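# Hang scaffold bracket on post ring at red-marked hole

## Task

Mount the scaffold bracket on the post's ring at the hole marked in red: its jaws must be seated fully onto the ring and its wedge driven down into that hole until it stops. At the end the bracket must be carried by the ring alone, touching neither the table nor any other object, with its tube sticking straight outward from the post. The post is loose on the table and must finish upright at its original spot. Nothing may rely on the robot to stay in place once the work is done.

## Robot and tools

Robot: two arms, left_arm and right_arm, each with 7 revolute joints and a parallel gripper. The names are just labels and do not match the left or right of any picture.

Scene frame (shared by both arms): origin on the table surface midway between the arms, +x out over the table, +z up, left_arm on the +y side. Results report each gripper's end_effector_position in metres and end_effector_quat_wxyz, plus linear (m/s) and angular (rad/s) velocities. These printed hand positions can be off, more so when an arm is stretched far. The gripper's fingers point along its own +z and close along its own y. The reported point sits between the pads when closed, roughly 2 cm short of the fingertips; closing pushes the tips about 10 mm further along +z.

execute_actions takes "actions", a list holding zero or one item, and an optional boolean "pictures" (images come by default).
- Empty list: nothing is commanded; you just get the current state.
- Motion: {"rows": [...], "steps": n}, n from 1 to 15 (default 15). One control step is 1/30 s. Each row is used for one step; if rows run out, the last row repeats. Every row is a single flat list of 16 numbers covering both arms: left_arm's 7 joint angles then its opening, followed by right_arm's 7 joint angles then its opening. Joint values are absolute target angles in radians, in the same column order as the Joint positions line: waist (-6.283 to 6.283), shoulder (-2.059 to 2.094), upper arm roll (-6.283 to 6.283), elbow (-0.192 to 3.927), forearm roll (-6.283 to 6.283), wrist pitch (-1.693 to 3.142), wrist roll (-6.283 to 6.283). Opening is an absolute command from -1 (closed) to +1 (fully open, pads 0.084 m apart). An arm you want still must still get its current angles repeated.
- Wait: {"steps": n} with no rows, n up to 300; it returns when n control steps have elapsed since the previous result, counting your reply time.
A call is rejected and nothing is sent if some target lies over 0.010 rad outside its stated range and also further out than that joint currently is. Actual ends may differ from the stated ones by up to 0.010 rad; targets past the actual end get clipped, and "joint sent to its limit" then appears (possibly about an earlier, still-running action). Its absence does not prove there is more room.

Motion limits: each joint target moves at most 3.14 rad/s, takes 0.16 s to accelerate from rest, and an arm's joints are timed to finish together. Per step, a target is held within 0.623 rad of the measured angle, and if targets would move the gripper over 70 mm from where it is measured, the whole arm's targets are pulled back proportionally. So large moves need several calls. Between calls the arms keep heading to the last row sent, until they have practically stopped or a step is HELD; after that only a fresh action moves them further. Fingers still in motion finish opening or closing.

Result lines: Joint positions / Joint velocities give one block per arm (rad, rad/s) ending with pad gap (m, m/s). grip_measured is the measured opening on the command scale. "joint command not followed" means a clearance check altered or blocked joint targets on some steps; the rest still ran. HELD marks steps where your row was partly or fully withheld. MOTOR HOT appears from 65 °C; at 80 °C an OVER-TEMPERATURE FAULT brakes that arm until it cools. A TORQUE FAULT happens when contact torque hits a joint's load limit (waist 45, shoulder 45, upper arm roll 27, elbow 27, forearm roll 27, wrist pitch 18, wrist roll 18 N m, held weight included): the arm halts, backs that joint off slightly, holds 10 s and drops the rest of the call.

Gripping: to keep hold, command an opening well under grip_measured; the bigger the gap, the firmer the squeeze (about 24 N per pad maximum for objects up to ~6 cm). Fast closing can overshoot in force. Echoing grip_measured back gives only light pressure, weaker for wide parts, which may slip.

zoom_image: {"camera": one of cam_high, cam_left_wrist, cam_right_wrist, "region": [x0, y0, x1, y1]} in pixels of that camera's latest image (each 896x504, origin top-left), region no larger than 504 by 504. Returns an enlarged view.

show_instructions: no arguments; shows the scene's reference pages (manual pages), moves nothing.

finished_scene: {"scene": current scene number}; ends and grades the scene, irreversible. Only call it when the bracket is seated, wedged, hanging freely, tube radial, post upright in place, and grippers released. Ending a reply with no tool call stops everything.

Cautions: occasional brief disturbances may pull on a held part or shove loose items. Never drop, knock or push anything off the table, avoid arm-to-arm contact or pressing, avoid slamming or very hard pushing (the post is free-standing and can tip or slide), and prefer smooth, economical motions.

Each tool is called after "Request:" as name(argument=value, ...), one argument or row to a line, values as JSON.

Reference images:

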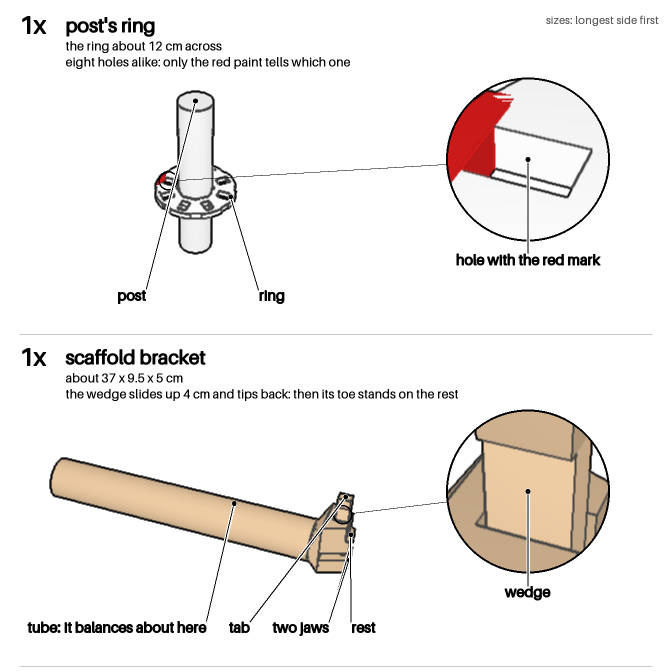

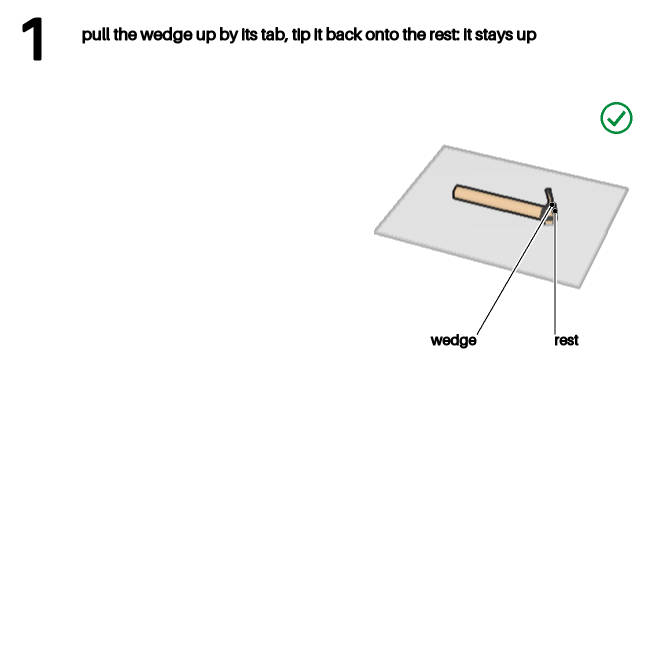

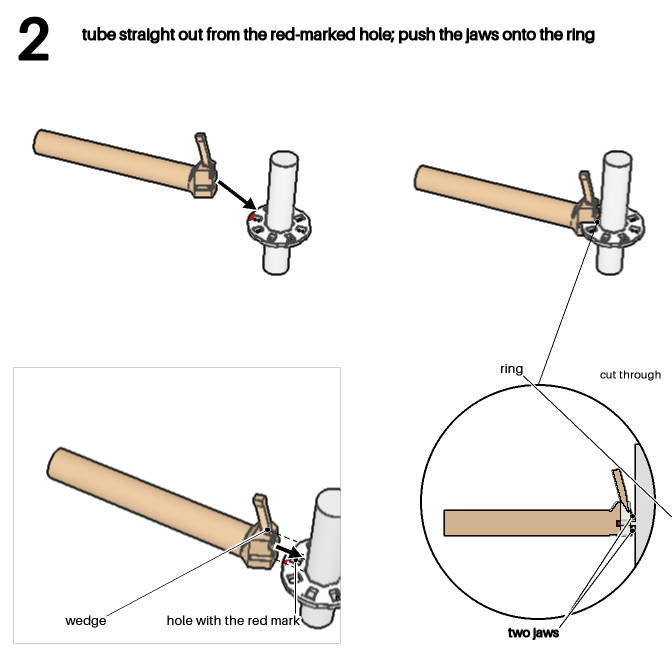

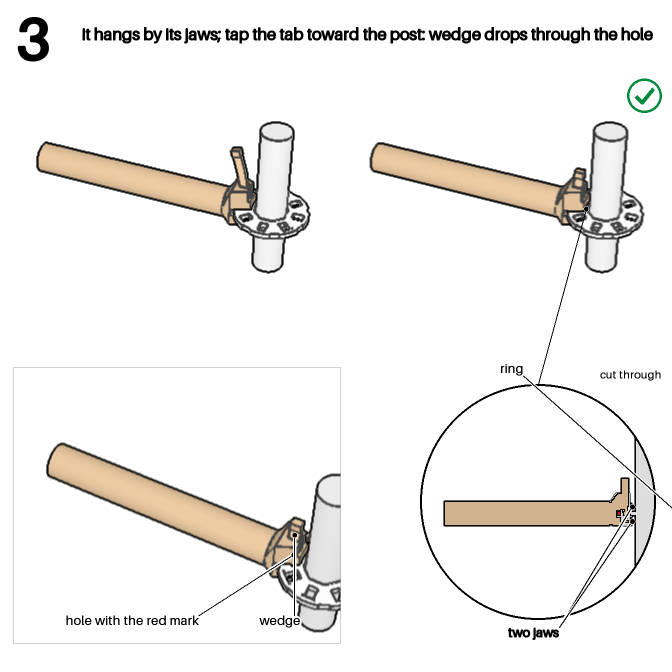

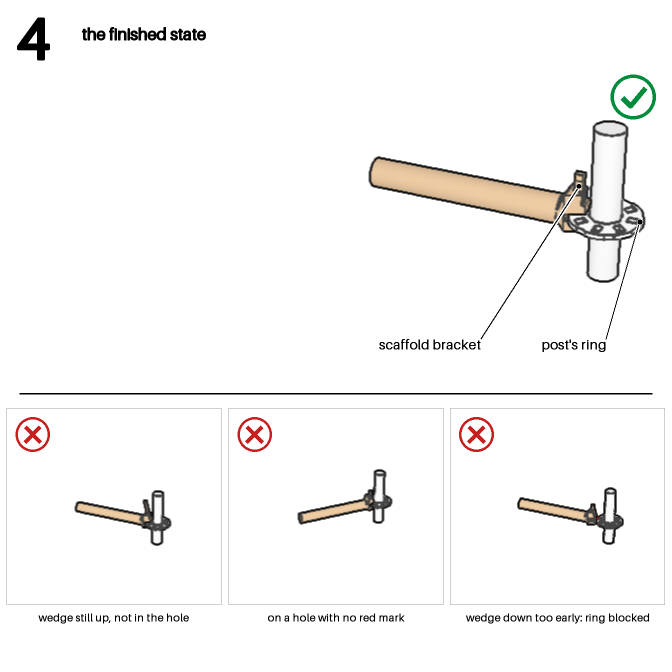

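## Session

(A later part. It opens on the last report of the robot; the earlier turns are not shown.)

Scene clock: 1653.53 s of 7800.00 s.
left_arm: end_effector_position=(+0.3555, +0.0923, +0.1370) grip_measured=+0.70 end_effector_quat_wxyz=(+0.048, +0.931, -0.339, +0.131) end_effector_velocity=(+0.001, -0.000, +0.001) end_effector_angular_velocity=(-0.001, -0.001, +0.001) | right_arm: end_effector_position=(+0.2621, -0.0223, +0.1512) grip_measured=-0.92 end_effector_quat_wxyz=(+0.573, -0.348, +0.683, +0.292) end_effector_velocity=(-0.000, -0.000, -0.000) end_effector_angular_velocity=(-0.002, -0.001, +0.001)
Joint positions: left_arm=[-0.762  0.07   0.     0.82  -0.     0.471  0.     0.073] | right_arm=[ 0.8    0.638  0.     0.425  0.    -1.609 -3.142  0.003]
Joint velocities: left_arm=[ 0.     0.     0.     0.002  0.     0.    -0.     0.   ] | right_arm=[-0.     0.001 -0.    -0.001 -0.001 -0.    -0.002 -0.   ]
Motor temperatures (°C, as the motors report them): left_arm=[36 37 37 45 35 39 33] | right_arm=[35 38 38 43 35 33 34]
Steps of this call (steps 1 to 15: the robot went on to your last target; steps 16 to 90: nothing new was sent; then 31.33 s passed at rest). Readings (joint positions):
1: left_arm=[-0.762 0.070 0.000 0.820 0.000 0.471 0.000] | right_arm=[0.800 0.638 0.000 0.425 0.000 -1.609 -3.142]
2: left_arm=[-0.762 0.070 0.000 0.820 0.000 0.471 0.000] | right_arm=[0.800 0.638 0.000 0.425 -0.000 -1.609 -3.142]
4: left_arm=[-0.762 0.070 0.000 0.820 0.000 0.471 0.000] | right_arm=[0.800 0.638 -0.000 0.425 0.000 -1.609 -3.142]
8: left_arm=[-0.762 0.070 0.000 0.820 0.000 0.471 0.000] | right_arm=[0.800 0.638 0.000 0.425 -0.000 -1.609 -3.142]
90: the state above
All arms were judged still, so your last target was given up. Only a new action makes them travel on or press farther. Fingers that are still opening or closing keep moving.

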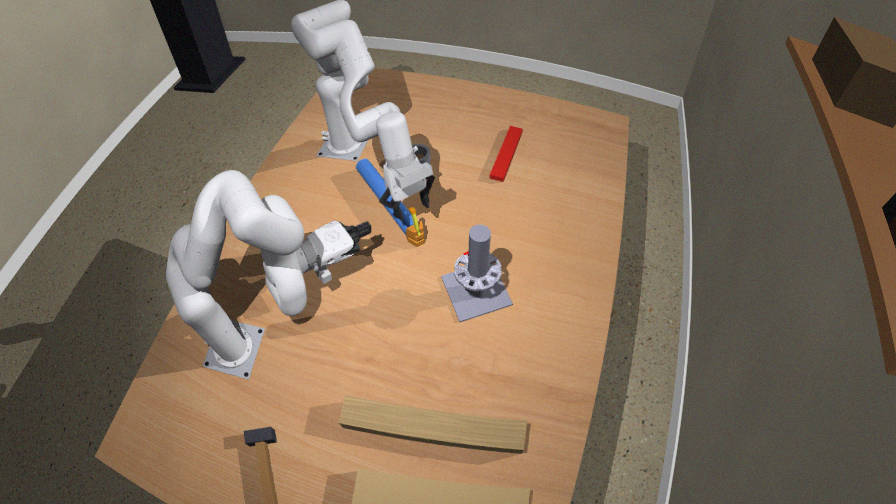

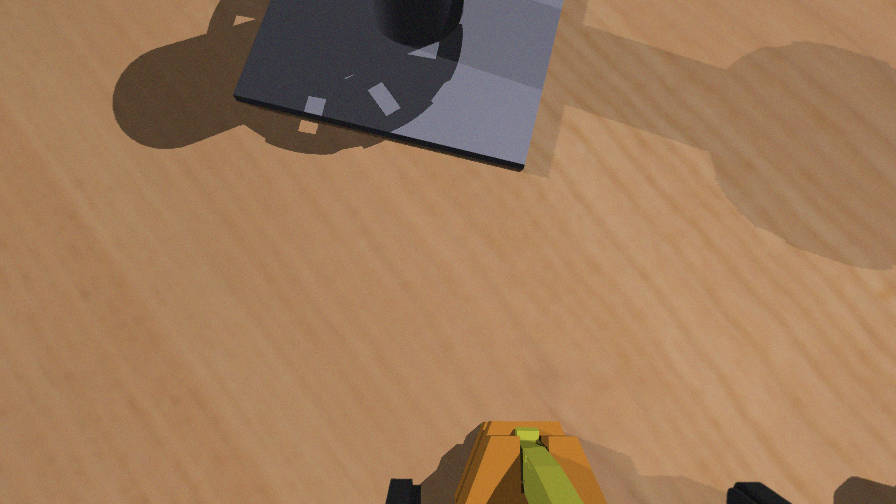

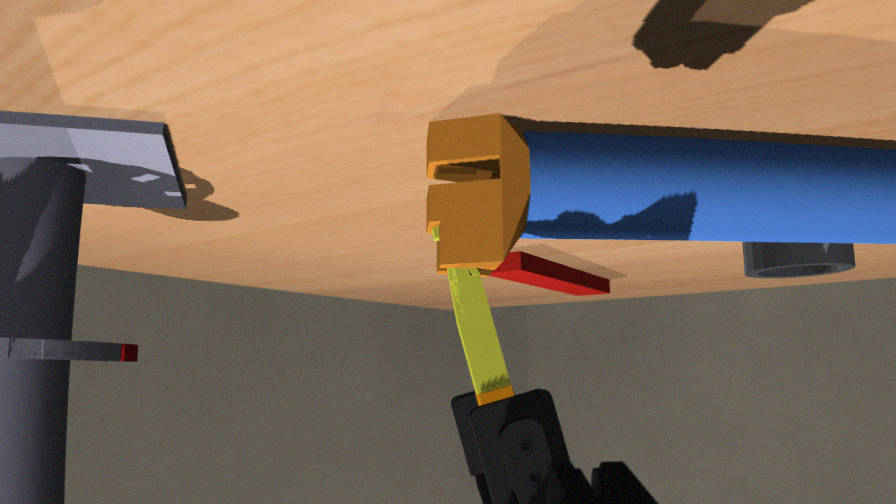

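Request:
execute_actions(
  actions=[
    {"rows": [[-0.7622, 0.03, 0, 0.822, 0, 0.51, 0, 0.8, 0.8, 0.6376, 0, 0.4248, 0, -1.609, -3.1416, -0.9],[-0.7622, 0.03, 0, 0.822, 0, 0.51, 0, 0.8, 0.8, 0.6376, 0, 0.4248, 0, -1.609, -3.1416, -0.9],[-0.7622, 0.03, 0, 0.822, 0, 0.51, 0, 0.8, 0.8, 0.6376, 0, 0.4248, 0, -1.609, -3.1416, -0.9],[-0.7622, -0.02, 0, 0.825, 0, 0.565, 0, 0.8, 0.8, 0.6376, 0, 0.4248, 0, -1.609, -3.1416, -0.9],[-0.7622, -0.02, 0, 0.825, 0, 0.565, 0, 0.8, 0.8, 0.6376, 0, 0.4248, 0, -1.609, -3.1416, -0.9],[-0.7622, -0.02, 0, 0.825, 0, 0.565, 0, 0.8, 0.8, 0.6376, 0, 0.4248, 0, -1.609, -3.1416, -0.9],[-0.7622, -0.0723, 0, 0.8276, 0, 0.6206, 0, 0.8, 0.8, 0.6376, 0, 0.4248, 0, -1.609, -3.1416, -0.9],[-0.7622, -0.0723, 0, 0.8276, 0, 0.6206, 0, 0.8, 0.8, 0.6376, 0, 0.4248, 0, -1.609, -3.1416, -0.9],[-0.7622, -0.0723, 0, 0.8276, 0, 0.6206, 0, 0.8, 0.8, 0.6376, 0, 0.4248, 0, -1.609, -3.1416, -0.9],[-0.7622, -0.0723, 0, 0.8276, 0, 0.6206, 0, 0.8, 0.8, 0.6376, 0, 0.4248, 0, -1.609, -3.1416, -0.9],[-0.7622, -0.1434, 0, 0.847, 0, 0.9904, 0, 0.9, 0.8, 0.6376, 0, 0.4248, 0, -1.609, -3.1416, -0.9]], "steps": 15},
  ],
  pictures=false,
)

Request:
execute_actions(
  actions=[
    {"rows": [[-0.7622, -0.09, 0, 0.805, 0, 0.895, 0, 0.9, 0.8, 0.6376, 0, 0.4248, 0, -1.609, -3.1416, -0.9],[-0.7622, -0.09, 0, 0.805, 0, 0.895, 0, 0.9, 0.8, 0.6376, 0, 0.4248, 0, -1.609, -3.1416, -0.9],[-0.7622, -0.09, 0, 0.805, 0, 0.895, 0, 0.9, 0.8, 0.6376, 0, 0.4248, 0, -1.609, -3.1416, -0.9],[-0.7622, -0.04, 0, 0.765, 0, 0.805, 0, 0.9, 0.8, 0.6376, 0, 0.4248, 0, -1.609, -3.1416, -0.9],[-0.7622, -0.04, 0, 0.765, 0, 0.805, 0, 0.9, 0.8, 0.6376, 0, 0.4248, 0, -1.609, -3.1416, -0.9],[-0.7622, -0.04, 0, 0.765, 0, 0.805, 0, 0.9, 0.8, 0.6376, 0, 0.4248, 0, -1.609, -3.1416, -0.9],[-0.7622, 0.0118, 0, 0.7267, 0, 0.7149, 0, 0.9, 0.8, 0.6376, 0, 0.4248, 0, -1.609, -3.1416, -0.9]], "steps": 15},
  ],
)

Scene clock: 1692.13 s of 7800.00 s.
left_arm: end_effector_position=(+0.3305, +0.1133, +0.1865) grip_measured=+0.90 end_effector_quat_wxyz=(+0.036, +0.935, -0.340, +0.098) end_effector_velocity=(-0.251, +0.213, -0.029) end_effector_angular_velocity=(+0.805, +0.960, +0.004) | right_arm: end_effector_position=(+0.2621, -0.0223, +0.1512) grip_measured=-0.92 end_effector_quat_wxyz=(+0.573, -0.348, +0.683, +0.292) end_effector_velocity=(+0.000, -0.000, -0.000) end_effector_angular_velocity=(+0.000, +0.001, -0.002)
Joint positions: left_arm=[-0.762 -0.085  0.     0.832  0.     0.709  0.     0.08 ] | right_arm=[ 0.8    0.638  0.     0.425  0.    -1.609 -3.142  0.003]
Joint velocities: left_arm=[ 0.001 -0.325  0.002  0.054 -0.     1.632 -0.    -0.   ] | right_arm=[-0.     0.     0.     0.     0.002 -0.     0.001 -0.   ]
Motor temperatures (°C, as the motors report them): left_arm=[36 37 37 45 35 38 33] | right_arm=[35 38 38 43 35 33 34]
Steps of this call (steps 1 to 90: nothing new was sent; then 35.10 s passed at rest; steps 91 to 105: all 15 steps of this action). Readings (joint positions):
91: left_arm=[-0.762 0.070 0.000 0.820 0.000 0.471 0.000] | right_arm=[0.800 0.638 -0.000 0.425 -0.000 -1.609 -3.142]
92: left_arm=[-0.762 0.067 0.000 0.820 0.000 0.475 0.000] | right_arm=[0.800 0.638 0.000 0.425 0.000 -1.609 -3.142]
94: left_arm=[-0.762 0.048 0.000 0.820 -0.000 0.494 -0.000] | right_arm=[0.800 0.638 0.000 0.425 -0.000 -1.609 -3.142]
98: left_arm=[-0.762 -0.007 -0.000 0.825 0.000 0.550 0.000] | right_arm=[0.800 0.638 -0.000 0.425 0.000 -1.609 -3.142]
105: the state above

Scene clock: 1692.63 s of 7800.00 s.
left_arm: end_effector_position=(+0.2851, +0.1514, +0.1017) grip_measured=+0.90 end_effector_quat_wxyz=(-0.001, +0.940, -0.342, -0.003) end_effector_velocity=(+0.025, -0.022, -0.004) end_effector_angular_velocity=(-0.081, -0.096, -0.003) | right_arm: end_effector_position=(+0.2621, -0.0223, +0.1512) grip_measured=-0.92 end_effector_quat_wxyz=(+0.573, -0.348, +0.683, +0.292) end_effector_velocity=(+0.000, +0.000, +0.000) end_effector_angular_velocity=(+0.000, -0.000, -0.000)
Joint positions: left_arm=[-0.762  0.008  0.     0.73  -0.     0.729 -0.     0.08 ] | right_arm=[ 0.8    0.638  0.     0.425 -0.    -1.609 -3.142  0.003]
Joint velocities: left_arm=[-0.001  0.035 -0.001 -0.005  0.    -0.166 -0.     0.   ] | right_arm=[-0. -0.  0.  0.  0. -0. -0. -0.]
Motor temperatures (°C, as the motors report them): left_arm=[36 37 37 45 35 38 33] | right_arm=[35 38 38 43 35 33 34]
Steps of this call (steps 1 to 15: all 15 steps of this action). Readings (joint positions):
1: left_arm=[-0.762 -0.097 0.000 0.834 0.000 0.767 0.000] | right_arm=[0.800 0.638 0.000 0.425 -0.000 -1.609 -3.142]
2: left_arm=[-0.762 -0.108 0.000 0.836 -0.000 0.825 -0.000] | right_arm=[0.800 0.638 0.000 0.425 0.000 -1.609 -3.142]
4: left_arm=[-0.762 -0.110 -0.000 0.827 0.000 0.911 -0.000] | right_arm=[0.800 0.638 -0.000 0.425 0.000 -1.609 -3.142]
8: left_arm=[-0.762 -0.064 0.000 0.784 -0.000 0.893 -0.000] | right_arm=[0.800 0.638 -0.000 0.425 0.000 -1.609 -3.142]
15: the state above

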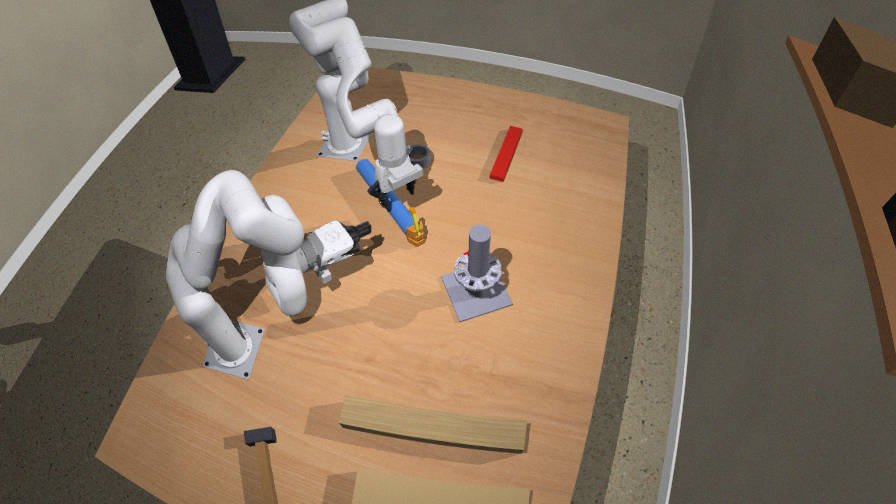

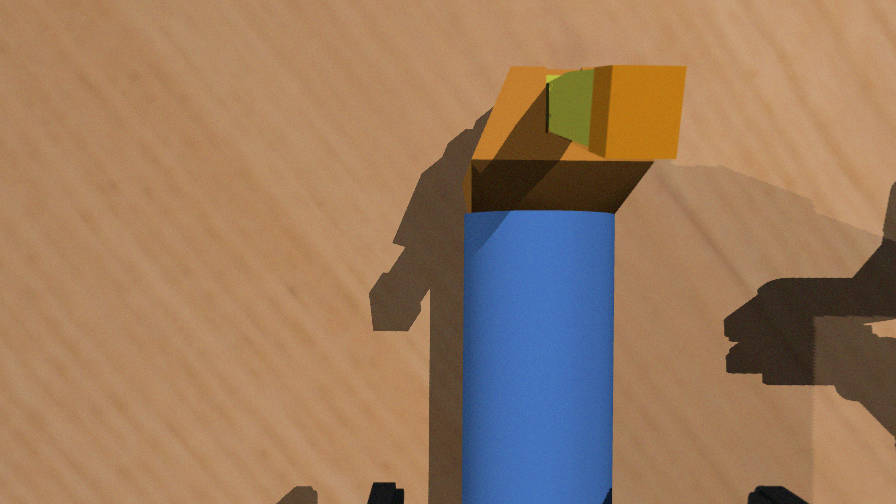

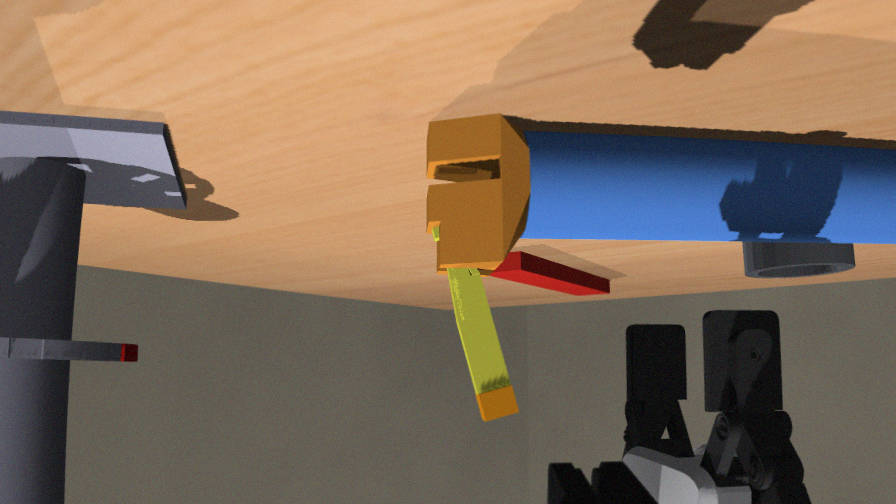

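Request:
execute_actions(
  actions=[
    {"rows": [[-0.7622, 0.06, 0, 0.712, 0, 0.652, 0, 0.9, 0.8, 0.6376, 0, 0.4248, 0, -1.609, -3.1416, -0.9],[-0.7622, 0.06, 0, 0.712, 0, 0.652, 0, 0.9, 0.8, 0.6376, 0, 0.4248, 0, -1.609, -3.1416, -0.9],[-0.7622, 0.06, 0, 0.712, 0, 0.652, 0, 0.9, 0.8, 0.6376, 0, 0.4248, 0, -1.609, -3.1416, -0.9],[-0.7622, 0.11, 0, 0.70, 0, 0.59, 0, 0.9, 0.8, 0.6376, 0, 0.4248, 0, -1.609, -3.1416, -0.9],[-0.7622, 0.11, 0, 0.70, 0, 0.59, 0, 0.9, 0.8, 0.6376, 0, 0.4248, 0, -1.609, -3.1416, -0.9],[-0.7622, 0.11, 0, 0.70, 0, 0.59, 0, 0.9, 0.8, 0.6376, 0, 0.4248, 0, -1.609, -3.1416, -0.9],[-0.7622, 0.155, 0, 0.693, 0, 0.538, 0, 0.9, 0.8, 0.6376, 0, 0.4248, 0, -1.609, -3.1416, -0.9],[-0.7622, 0.155, 0, 0.693, 0, 0.538, 0, 0.9, 0.8, 0.6376, 0, 0.4248, 0, -1.609, -3.1416, -0.9],[-0.7622, 0.155, 0, 0.693, 0, 0.538, 0, 0.9, 0.8, 0.6376, 0, 0.4248, 0, -1.609, -3.1416, -0.9],[-0.7622, 0.1894, 0, 0.6897, 0, 0.5003, 0, 0.9, 0.8, 0.6376, 0, 0.4248, 0, -1.609, -3.1416, -0.9]], "steps": 15},
  ],
  pictures=false,
)

Request:
execute_actions(
  actions=[
    {"steps": 10},
  ],
)

Scene clock: 1712.23 s of 7800.00 s.
left_arm: end_effector_position=(+0.2853, +0.1512, +0.0326) grip_measured=+0.90 end_effector_quat_wxyz=(-0.001, +0.940, -0.342, -0.002) end_effector_velocity=(+0.002, -0.002, -0.039) end_effector_angular_velocity=(-0.011, -0.013, +0.000) | right_arm: end_effector_position=(+0.2621, -0.0223, +0.1512) grip_measured=-0.92 end_effector_quat_wxyz=(+0.573, -0.348, +0.683, +0.292) end_effector_velocity=(-0.000, -0.000, -0.000) end_effector_angular_velocity=(-0.000, +0.001, +0.000)
Joint positions: left_arm=[-0.762  0.181  0.     0.69  -0.     0.513 -0.     0.08 ] | right_arm=[ 0.8    0.638  0.     0.425  0.    -1.609 -3.142  0.003]
Joint velocities: left_arm=[ 0.     0.11  -0.    -0.013  0.    -0.141 -0.     0.   ] | right_arm=[-0.     0.001  0.001 -0.    -0.    -0.     0.    -0.   ]
Motor temperatures (°C, as the motors report them): left_arm=[36 37 37 45 35 38 33] | right_arm=[35 38 38 43 35 33 34]
Steps of this call (steps 1 to 30: the robot went on to your last target; steps 31 to 90: nothing new was sent; then 16.10 s passed at rest; steps 91 to 105: all 15 steps of this action). Readings (joint positions):
91: left_arm=[-0.762 0.012 -0.000 0.727 -0.000 0.715 -0.000] | right_arm=[0.800 0.638 0.000 0.425 0.000 -1.609 -3.142]
92: left_arm=[-0.762 0.014 -0.000 0.726 0.000 0.710 -0.000] | right_arm=[0.800 0.638 0.000 0.425 -0.000 -1.609 -3.142]
94: left_arm=[-0.762 0.035 -0.000 0.722 0.000 0.682 0.000] | right_arm=[0.800 0.638 -0.000 0.425 -0.000 -1.609 -3.142]
98: left_arm=[-0.762 0.096 0.000 0.702 -0.000 0.610 -0.000] | right_arm=[0.800 0.638 0.000 0.425 -0.000 -1.609 -3.142]
105: the state above

Scene clock: 1712.57 s of 7800.00 s.
left_arm: end_effector_position=(+0.2864, +0.1503, +0.0304) grip_measured=+0.90 end_effector_quat_wxyz=(+0.000, +0.940, -0.342, +0.000) end_effector_velocity=(-0.001, +0.000, -0.002) end_effector_angular_velocity=(+0.002, +0.002, +0.000) | right_arm: end_effector_position=(+0.2621, -0.0223, +0.1512) grip_measured=-0.92 end_effector_quat_wxyz=(+0.573, -0.348, +0.683, +0.292) end_effector_velocity=(+0.000, -0.000, -0.001) end_effector_angular_velocity=(-0.002, -0.001, -0.001)
Joint positions: left_arm=[-0.762  0.189 -0.     0.69   0.     0.501 -0.     0.08 ] | right_arm=[ 0.8    0.638 -0.     0.425 -0.    -1.609 -3.142  0.003]
Joint velocities: left_arm=[-0.001  0.005  0.    -0.001 -0.    -0.003 -0.    -0.   ] | right_arm=[-0.     0.001 -0.    -0.     0.001  0.    -0.002 -0.   ]
Motor temperatures (°C, as the motors report them): left_arm=[36 37 37 45 35 38 33] | right_arm=[35 38 38 43 35 33 34]
Steps of this call (steps 1 to 10: the robot went on to your last target). Readings (joint positions):
1: left_arm=[-0.762 0.184 0.000 0.690 -0.000 0.509 -0.000] | right_arm=[0.800 0.638 0.000 0.425 0.000 -1.609 -3.142]
2: left_arm=[-0.762 0.185 0.000 0.690 -0.000 0.506 -0.000] | right_arm=[0.800 0.638 -0.000 0.425 -0.000 -1.609 -3.142]
4: left_arm=[-0.762 0.187 -0.000 0.691 0.000 0.503 0.000] | right_arm=[0.800 0.638 0.000 0.425 -0.000 -1.609 -3.142]
8: left_arm=[-0.762 0.188 -0.000 0.690 0.000 0.501 0.000] | right_arm=[0.800 0.638 -0.000 0.425 0.000 -1.609 -3.142]
10: the state above

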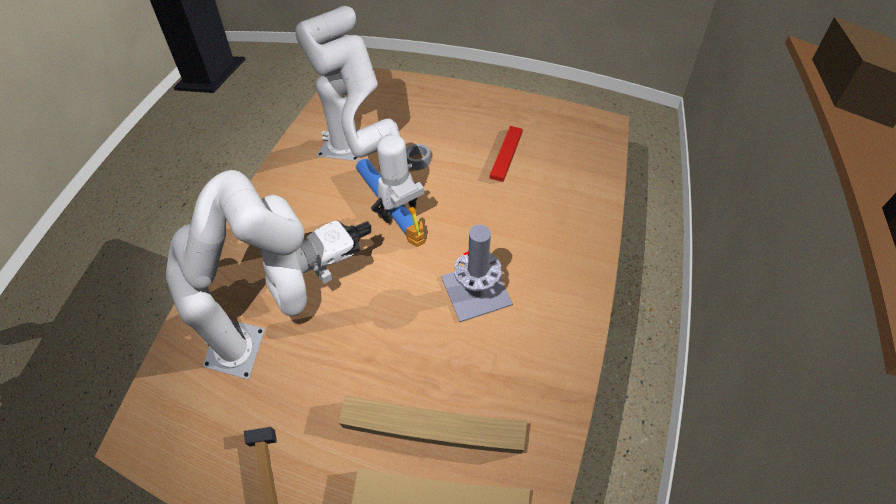

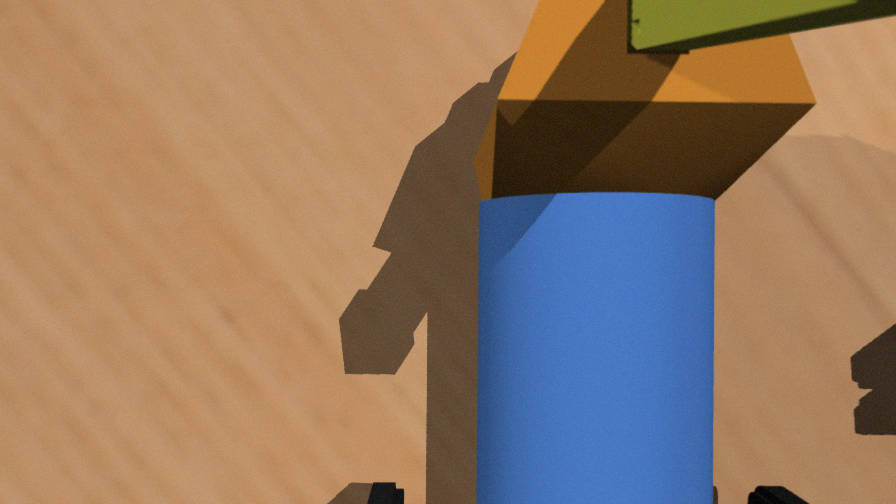

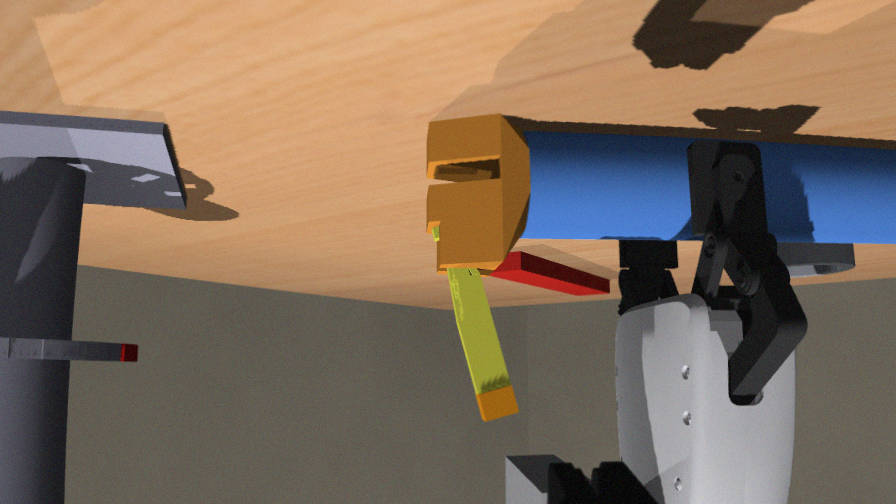

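Request:
execute_actions(
  actions=[
    {"rows": [[-0.7622, 0.1894, 0, 0.6897, 0, 0.5003, 0, 0.7, 0.8, 0.6376, 0, 0.4248, 0, -1.609, -3.1416, -0.9],[-0.7622, 0.1894, 0, 0.6897, 0, 0.5003, 0, 0.55, 0.8, 0.6376, 0, 0.4248, 0, -1.609, -3.1416, -0.9],[-0.7622, 0.1894, 0, 0.6897, 0, 0.5003, 0, 0.45, 0.8, 0.6376, 0, 0.4248, 0, -1.609, -3.1416, -0.9],[-0.7622, 0.1894, 0, 0.6897, 0, 0.5003, 0, 0.36, 0.8, 0.6376, 0, 0.4248, 0, -1.609, -3.1416, -0.9],[-0.7622, 0.1894, 0, 0.6897, 0, 0.5003, 0, 0.3, 0.8, 0.6376, 0, 0.4248, 0, -1.609, -3.1416, -0.9],[-0.7622, 0.1894, 0, 0.6897, 0, 0.5003, 0, 0.25, 0.8, 0.6376, 0, 0.4248, 0, -1.609, -3.1416, -0.9],[-0.7622, 0.1894, 0, 0.6897, 0, 0.5003, 0, 0.21, 0.8, 0.6376, 0, 0.4248, 0, -1.609, -3.1416, -0.9],[-0.7622, 0.1894, 0, 0.6897, 0, 0.5003, 0, 0.18, 0.8, 0.6376, 0, 0.4248, 0, -1.609, -3.1416, -0.9],[-0.7622, 0.1894, 0, 0.6897, 0, 0.5003, 0, 0.15, 0.8, 0.6376, 0, 0.4248, 0, -1.609, -3.1416, -0.9],[-0.7622, 0.1894, 0, 0.6897, 0, 0.5003, 0, 0.12, 0.8, 0.6376, 0, 0.4248, 0, -1.609, -3.1416, -0.9],[-0.7622, 0.1894, 0, 0.6897, 0, 0.5003, 0, 0.08, 0.8, 0.6376, 0, 0.4248, 0, -1.609, -3.1416, -0.9],[-0.7622, 0.1894, 0, 0.6897, 0, 0.5003, 0, 0.0, 0.8, 0.6376, 0, 0.4248, 0, -1.609, -3.1416, -0.9],[-0.7622, 0.1894, 0, 0.6897, 0, 0.5003, 0, -0.2, 0.8, 0.6376, 0, 0.4248, 0, -1.609, -3.1416, -0.9],[-0.7622, 0.1894, 0, 0.6897, 0, 0.5003, 0, -0.5, 0.8, 0.6376, 0, 0.4248, 0, -1.609, -3.1416, -0.9],[-0.7622, 0.1894, 0, 0.6897, 0, 0.5003, 0, -1, 0.8, 0.6376, 0, 0.4248, 0, -1.609, -3.1416, -0.9]], "steps": 15},
  ],
  pictures=false,
)

Scene clock: 1727.67 s of 7800.00 s.
left_arm: end_effector_position=(+0.2857, +0.1496, +0.0303) grip_measured=+0.13 end_effector_quat_wxyz=(+0.000, +0.939, -0.343, +0.000) end_effector_velocity=(+0.000, +0.000, -0.000) end_effector_angular_velocity=(+0.000, -0.000, -0.001) | right_arm: end_effector_position=(+0.2621, -0.0223, +0.1512) grip_measured=-0.92 end_effector_quat_wxyz=(+0.573, -0.348, +0.683, +0.292) end_effector_velocity=(-0.000, -0.000, -0.001) end_effector_angular_velocity=(-0.001, +0.002, -0.000)
Joint positions: left_arm=[-0.763  0.189 -0.001  0.69  -0.     0.501 -0.     0.05 ] | right_arm=[ 0.8    0.638  0.     0.425 -0.    -1.609 -3.142  0.003]
Joint velocities: left_arm=[-0.002  0.     0.002  0.     0.001 -0.     0.001  0.   ] | right_arm=[-0.     0.001  0.001 -0.     0.001  0.     0.     0.   ]
Motor temperatures (°C, as the motors report them): left_arm=[36 37 37 44 35 38 33] | right_arm=[35 38 38 43 35 33 34]
Steps of this call (steps 1 to 30: the robot went on to your last target; steps 31 to 90: nothing new was sent; then 11.60 s passed at rest; steps 91 to 105: all 15 steps of this action). Readings (joint positions):
91: left_arm=[-0.762 0.189 0.000 0.690 -0.000 0.500 -0.000] | right_arm=[0.800 0.638 -0.000 0.425 0.000 -1.609 -3.142]
92: left_arm=[-0.762 0.189 0.000 0.690 0.000 0.500 0.000] | right_arm=[0.800 0.638 0.000 0.425 -0.000 -1.609 -3.142]
94: left_arm=[-0.762 0.189 -0.000 0.690 0.000 0.500 0.000] | right_arm=[0.800 0.638 0.000 0.425 0.000 -1.609 -3.142]
98: left_arm=[-0.762 0.189 -0.000 0.690 -0.000 0.500 -0.000] | right_arm=[0.800 0.638 0.000 0.425 0.000 -1.609 -3.142]
105: the state above

Request:
execute_actions(
  actions=[
    {"rows": [[-0.763, 0.187, 0, 0.69, 0, 0.503, 0, -1, 0.8, 0.6376, 0, 0.4248, 0, -1.609, -3.1416, -0.9],[-0.763, 0.183, 0, 0.6903, 0, 0.5073, 0, -1, 0.8, 0.6376, 0, 0.4248, 0, -1.609, -3.1416, -0.9],[-0.763, 0.177, 0, 0.6908, 0, 0.5138, 0, -1, 0.8, 0.6376, 0, 0.4248, 0, -1.609, -3.1416, -0.9],[-0.763, 0.17, 0, 0.6915, 0, 0.5215, 0, -1, 0.8, 0.6376, 0, 0.4248, 0, -1.609, -3.1416, -0.9],[-0.763, 0.162, 0, 0.6923, 0, 0.5303, 0, -1, 0.8, 0.6376, 0, 0.4248, 0, -1.609, -3.1416, -0.9],[-0.763, 0.154, 0, 0.6932, 0, 0.5392, 0, -1, 0.8, 0.6376, 0, 0.4248, 0, -1.609, -3.1416, -0.9],[-0.763, 0.146, 0, 0.6942, 0, 0.5482, 0, -1, 0.8, 0.6376, 0, 0.4248, 0, -1.609, -3.1416, -0.9],[-0.763, 0.138, 0, 0.6953, 0, 0.5573, 0, -1, 0.8, 0.6376, 0, 0.4248, 0, -1.609, -3.1416, -0.9],[-0.763, 0.13, 0, 0.6964, 0, 0.5664, 0, -1, 0.8, 0.6376, 0, 0.4248, 0, -1.609, -3.1416, -0.9],[-0.763, 0.122, 0, 0.6976, 0, 0.5756, 0, -1, 0.8, 0.6376, 0, 0.4248, 0, -1.609, -3.1416, -0.9],[-0.763, 0.114, 0, 0.6988, 0, 0.5848, 0, -1, 0.8, 0.6376, 0, 0.4248, 0, -1.609, -3.1416, -0.9],[-0.763, 0.106, 0, 0.7001, 0, 0.5941, 0, -1, 0.8, 0.6376, 0, 0.4248, 0, -1.609, -3.1416, -0.9],[-0.763, 0.098, 0, 0.7015, 0, 0.6035, 0, -1, 0.8, 0.6376, 0, 0.4248, 0, -1.609, -3.1416, -0.9],[-0.763, 0.09, 0, 0.703, 0, 0.613, 0, -1, 0.8, 0.6376, 0, 0.4248, 0, -1.609, -3.1416, -0.9],[-0.763, 0.0824, 0, 0.7045, 0, 0.6221, 0, -1, 0.8, 0.6376, 0, 0.4248, 0, -1.609, -3.1416, -0.9]], "steps": 15},
  ],
  pictures=false,
)

Request:
execute_actions(
  actions=[
    {"rows": [[-0.763, 0.0745, 0, 0.7065, 0, 0.632, 0, -1, 0.8, 0.6376, 0, 0.4248, 0, -1.609, -3.1416, -0.9],[-0.763, 0.0665, 0, 0.7086, 0, 0.6421, 0, -1, 0.8, 0.6376, 0, 0.4248, 0, -1.609, -3.1416, -0.9],[-0.763, 0.0585, 0, 0.7108, 0, 0.6523, 0, -1, 0.8, 0.6376, 0, 0.4248, 0, -1.609, -3.1416, -0.9],[-0.763, 0.0505, 0, 0.7132, 0, 0.6627, 0, -1, 0.8, 0.6376, 0, 0.4248, 0, -1.609, -3.1416, -0.9],[-0.763, 0.0425, 0, 0.7157, 0, 0.6732, 0, -1, 0.8, 0.6376, 0, 0.4248, 0, -1.609, -3.1416, -0.9],[-0.763, 0.0345, 0, 0.7184, 0, 0.6839, 0, -1, 0.8, 0.6376, 0, 0.4248, 0, -1.609, -3.1416, -0.9],[-0.763, 0.0265, 0, 0.7212, 0, 0.6947, 0, -1, 0.8, 0.6376, 0, 0.4248, 0, -1.609, -3.1416, -0.9],[-0.763, 0.019, 0, 0.724, 0, 0.705, 0, -1, 0.8, 0.6376, 0, 0.4248, 0, -1.609, -3.1416, -0.9],[-0.763, 0.0118, 0, 0.7267, 0, 0.7149, 0, -1, 0.8, 0.6376, 0, 0.4248, 0, -1.609, -3.1416, -0.9],[-0.763, 0.005, 0, 0.7296, 0, 0.7246, 0, -1, 0.8, 0.6376, 0, 0.4248, 0, -1.609, -3.1416, -0.9],[-0.763, -0.001, 0, 0.7322, 0, 0.7332, 0, -1, 0.8, 0.6376, 0, 0.4248, 0, -1.609, -3.1416, -0.9],[-0.763, -0.0055, 0, 0.7343, 0, 0.7398, 0, -1, 0.8, 0.6376, 0, 0.4248, 0, -1.609, -3.1416, -0.9],[-0.763, -0.0085, 0, 0.7356, 0, 0.7441, 0, -1, 0.8, 0.6376, 0, 0.4248, 0, -1.609, -3.1416, -0.9],[-0.763, -0.0097, 0, 0.7362, 0, 0.7459, 0, -1, 0.8, 0.6376, 0, 0.4248, 0, -1.609, -3.1416, -0.9]], "steps": 15},
  ],
  pictures=false,
)

Request:
execute_actions(
  actions=[
    {"steps": 15},
  ],
)

Scene clock: 1770.63 s of 7800.00 s.
left_arm: end_effector_position=(+0.2863, +0.1503, +0.0601) grip_measured=+0.13 end_effector_quat_wxyz=(-0.000, +0.940, -0.342, -0.000) end_effector_velocity=(-0.004, +0.003, +0.088) end_effector_angular_velocity=(+0.007, +0.009, -0.001) | right_arm: end_effector_position=(+0.2621, -0.0223, +0.1512) grip_measured=-0.92 end_effector_quat_wxyz=(+0.573, -0.348, +0.683, +0.292) end_effector_velocity=(-0.000, -0.000, -0.001) end_effector_angular_velocity=(-0.001, +0.001, +0.000)
Joint positions: left_arm=[-0.763  0.108  0.     0.7    0.     0.592 -0.     0.05 ] | right_arm=[ 0.8    0.638  0.     0.425  0.    -1.609 -3.142  0.003]
Joint velocities: left_arm=[-0.    -0.238 -0.     0.032 -0.     0.281  0.001 -0.   ] | right_arm=[-0.     0.001  0.    -0.001 -0.     0.    -0.001  0.   ]
Motor temperatures (°C, as the motors report them): left_arm=[36 37 37 44 35 38 33] | right_arm=[35 38 38 43 35 33 34]
Steps of this call (steps 1 to 15: the robot went on to your last target; steps 16 to 90: nothing new was sent; then 39.47 s passed at rest; steps 91 to 105: all 15 steps of this action). Readings (joint positions):
91: left_arm=[-0.762 0.189 -0.000 0.690 -0.000 0.500 -0.000] | right_arm=[0.800 0.638 0.000 0.425 0.000 -1.609 -3.142]
92: left_arm=[-0.762 0.189 0.000 0.690 0.000 0.501 -0.000] | right_arm=[0.800 0.638 0.000 0.425 -0.000 -1.609 -3.142]
94: left_arm=[-0.762 0.186 0.002 0.689 0.000 0.506 -0.000] | right_arm=[0.800 0.638 -0.000 0.425 -0.000 -1.609 -3.142]
98: left_arm=[-0.761 0.167 0.004 0.685 0.000 0.534 -0.000] | right_arm=[0.800 0.638 0.000 0.425 0.000 -1.609 -3.142]
105: the state above

Scene clock: 1771.13 s of 7800.00 s.
left_arm: end_effector_position=(+0.2864, +0.1499, +0.1066) grip_measured=+0.13 end_effector_quat_wxyz=(+0.000, +0.940, -0.342, +0.001) end_effector_velocity=(+0.004, -0.003, +0.054) end_effector_angular_velocity=(-0.012, -0.014, +0.001) | right_arm: end_effector_position=(+0.2621, -0.0223, +0.1512) grip_measured=-0.92 end_effector_quat_wxyz=(+0.573, -0.348, +0.683, +0.292) end_effector_velocity=(+0.000, -0.000, -0.000) end_effector_angular_velocity=(+0.000, +0.001, -0.000)
Joint positions: left_arm=[-0.763 -0.002  0.     0.733  0.     0.733 -0.     0.05 ] | right_arm=[ 0.8    0.638 -0.     0.425 -0.    -1.609 -3.142  0.003]
Joint velocities: left_arm=[ 0.    -0.109  0.     0.053  0.     0.144 -0.     0.   ] | right_arm=[-0.001 -0.    -0.001 -0.    -0.001  0.     0.001  0.   ]
Motor temperatures (°C, as the motors report them): left_arm=[36 37 37 44 35 38 33] | right_arm=[35 38 38 43 35 33 34]
Steps of this call (steps 1 to 15: all 15 steps of this action). Readings (joint positions):
1: left_arm=[-0.763 0.101 0.000 0.701 0.000 0.601 -0.000] | right_arm=[0.800 0.638 0.000 0.425 0.000 -1.609 -3.142]
2: left_arm=[-0.763 0.093 0.000 0.702 0.000 0.611 -0.000] | right_arm=[0.800 0.638 0.000 0.425 -0.000 -1.609 -3.142]
4: left_arm=[-0.763 0.077 0.000 0.706 0.000 0.630 -0.000] | right_arm=[0.800 0.638 -0.000 0.425 -0.000 -1.609 -3.142]
8: left_arm=[-0.763 0.045 0.000 0.715 0.000 0.671 -0.000] | right_arm=[0.800 0.638 0.000 0.425 -0.000 -1.609 -3.142]
15: the state above

Scene clock: 1771.63 s of 7800.00 s.
left_arm: end_effector_position=(+0.2859, +0.1502, +0.1099) grip_measured=+0.13 end_effector_quat_wxyz=(-0.000, +0.940, -0.342, -0.000) end_effector_velocity=(+0.000, +0.000, +0.000) end_effector_angular_velocity=(-0.001, -0.001, +0.000) | right_arm: end_effector_position=(+0.2621, -0.0223, +0.1512) grip_measured=-0.92 end_effector_quat_wxyz=(+0.573, -0.348, +0.683, +0.292) end_effector_velocity=(+0.000, -0.000, +0.000) end_effector_angular_velocity=(+0.001, +0.000, -0.002)
Joint positions: left_arm=[-0.763 -0.01  -0.     0.736 -0.     0.746  0.     0.05 ] | right_arm=[ 0.8    0.638 -0.     0.425 -0.    -1.609 -3.142  0.003]
Joint velocities: left_arm=[-0.    -0.001  0.001 -0.001  0.    -0.001 -0.    -0.   ] | right_arm=[-0.    -0.001 -0.    -0.     0.002 -0.     0.001 -0.   ]
Motor temperatures (°C, as the motors report them): left_arm=[36 37 37 44 35 38 33] | right_arm=[35 38 38 43 35 33 34]
Steps of this call (steps 1 to 15: the robot went on to your last target). Readings (joint positions):
1: left_arm=[-0.763 -0.005 -0.000 0.735 0.000 0.737 -0.000] | right_arm=[0.800 0.638 0.000 0.425 0.000 -1.609 -3.142]
2: left_arm=[-0.763 -0.006 -0.000 0.735 0.000 0.740 0.000] | right_arm=[0.800 0.638 0.000 0.425 0.000 -1.609 -3.142]
4: left_arm=[-0.763 -0.008 0.000 0.735 0.000 0.743 -0.000] | right_arm=[0.800 0.638 -0.000 0.425 0.000 -1.609 -3.142]
8: left_arm=[-0.763 -0.009 0.000 0.735 -0.000 0.746 -0.000] | right_arm=[0.800 0.638 0.000 0.425 0.000 -1.609 -3.142]
15: the state above

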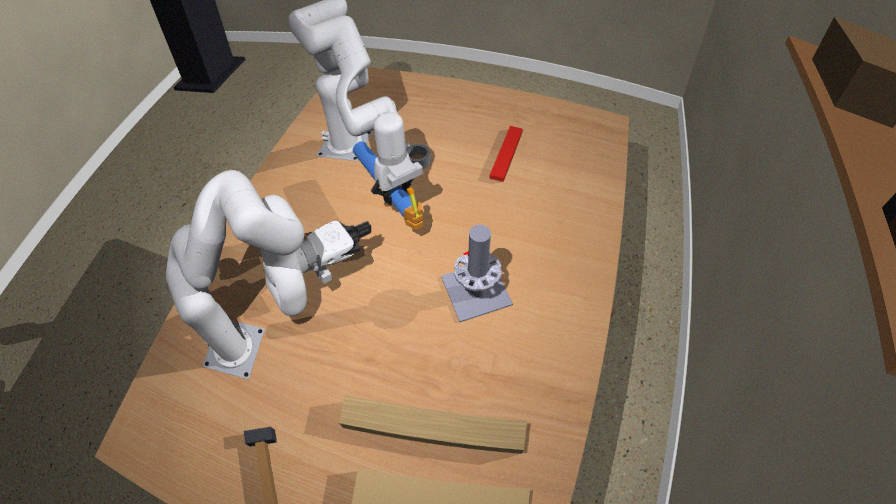

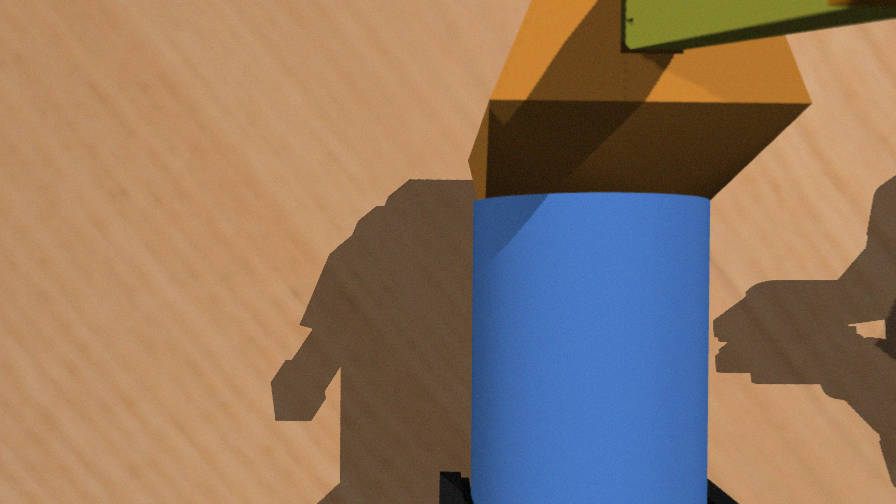

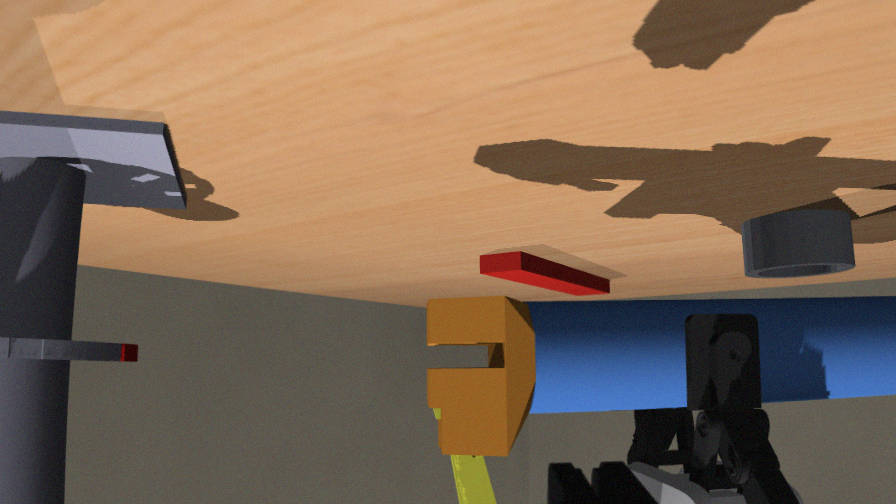

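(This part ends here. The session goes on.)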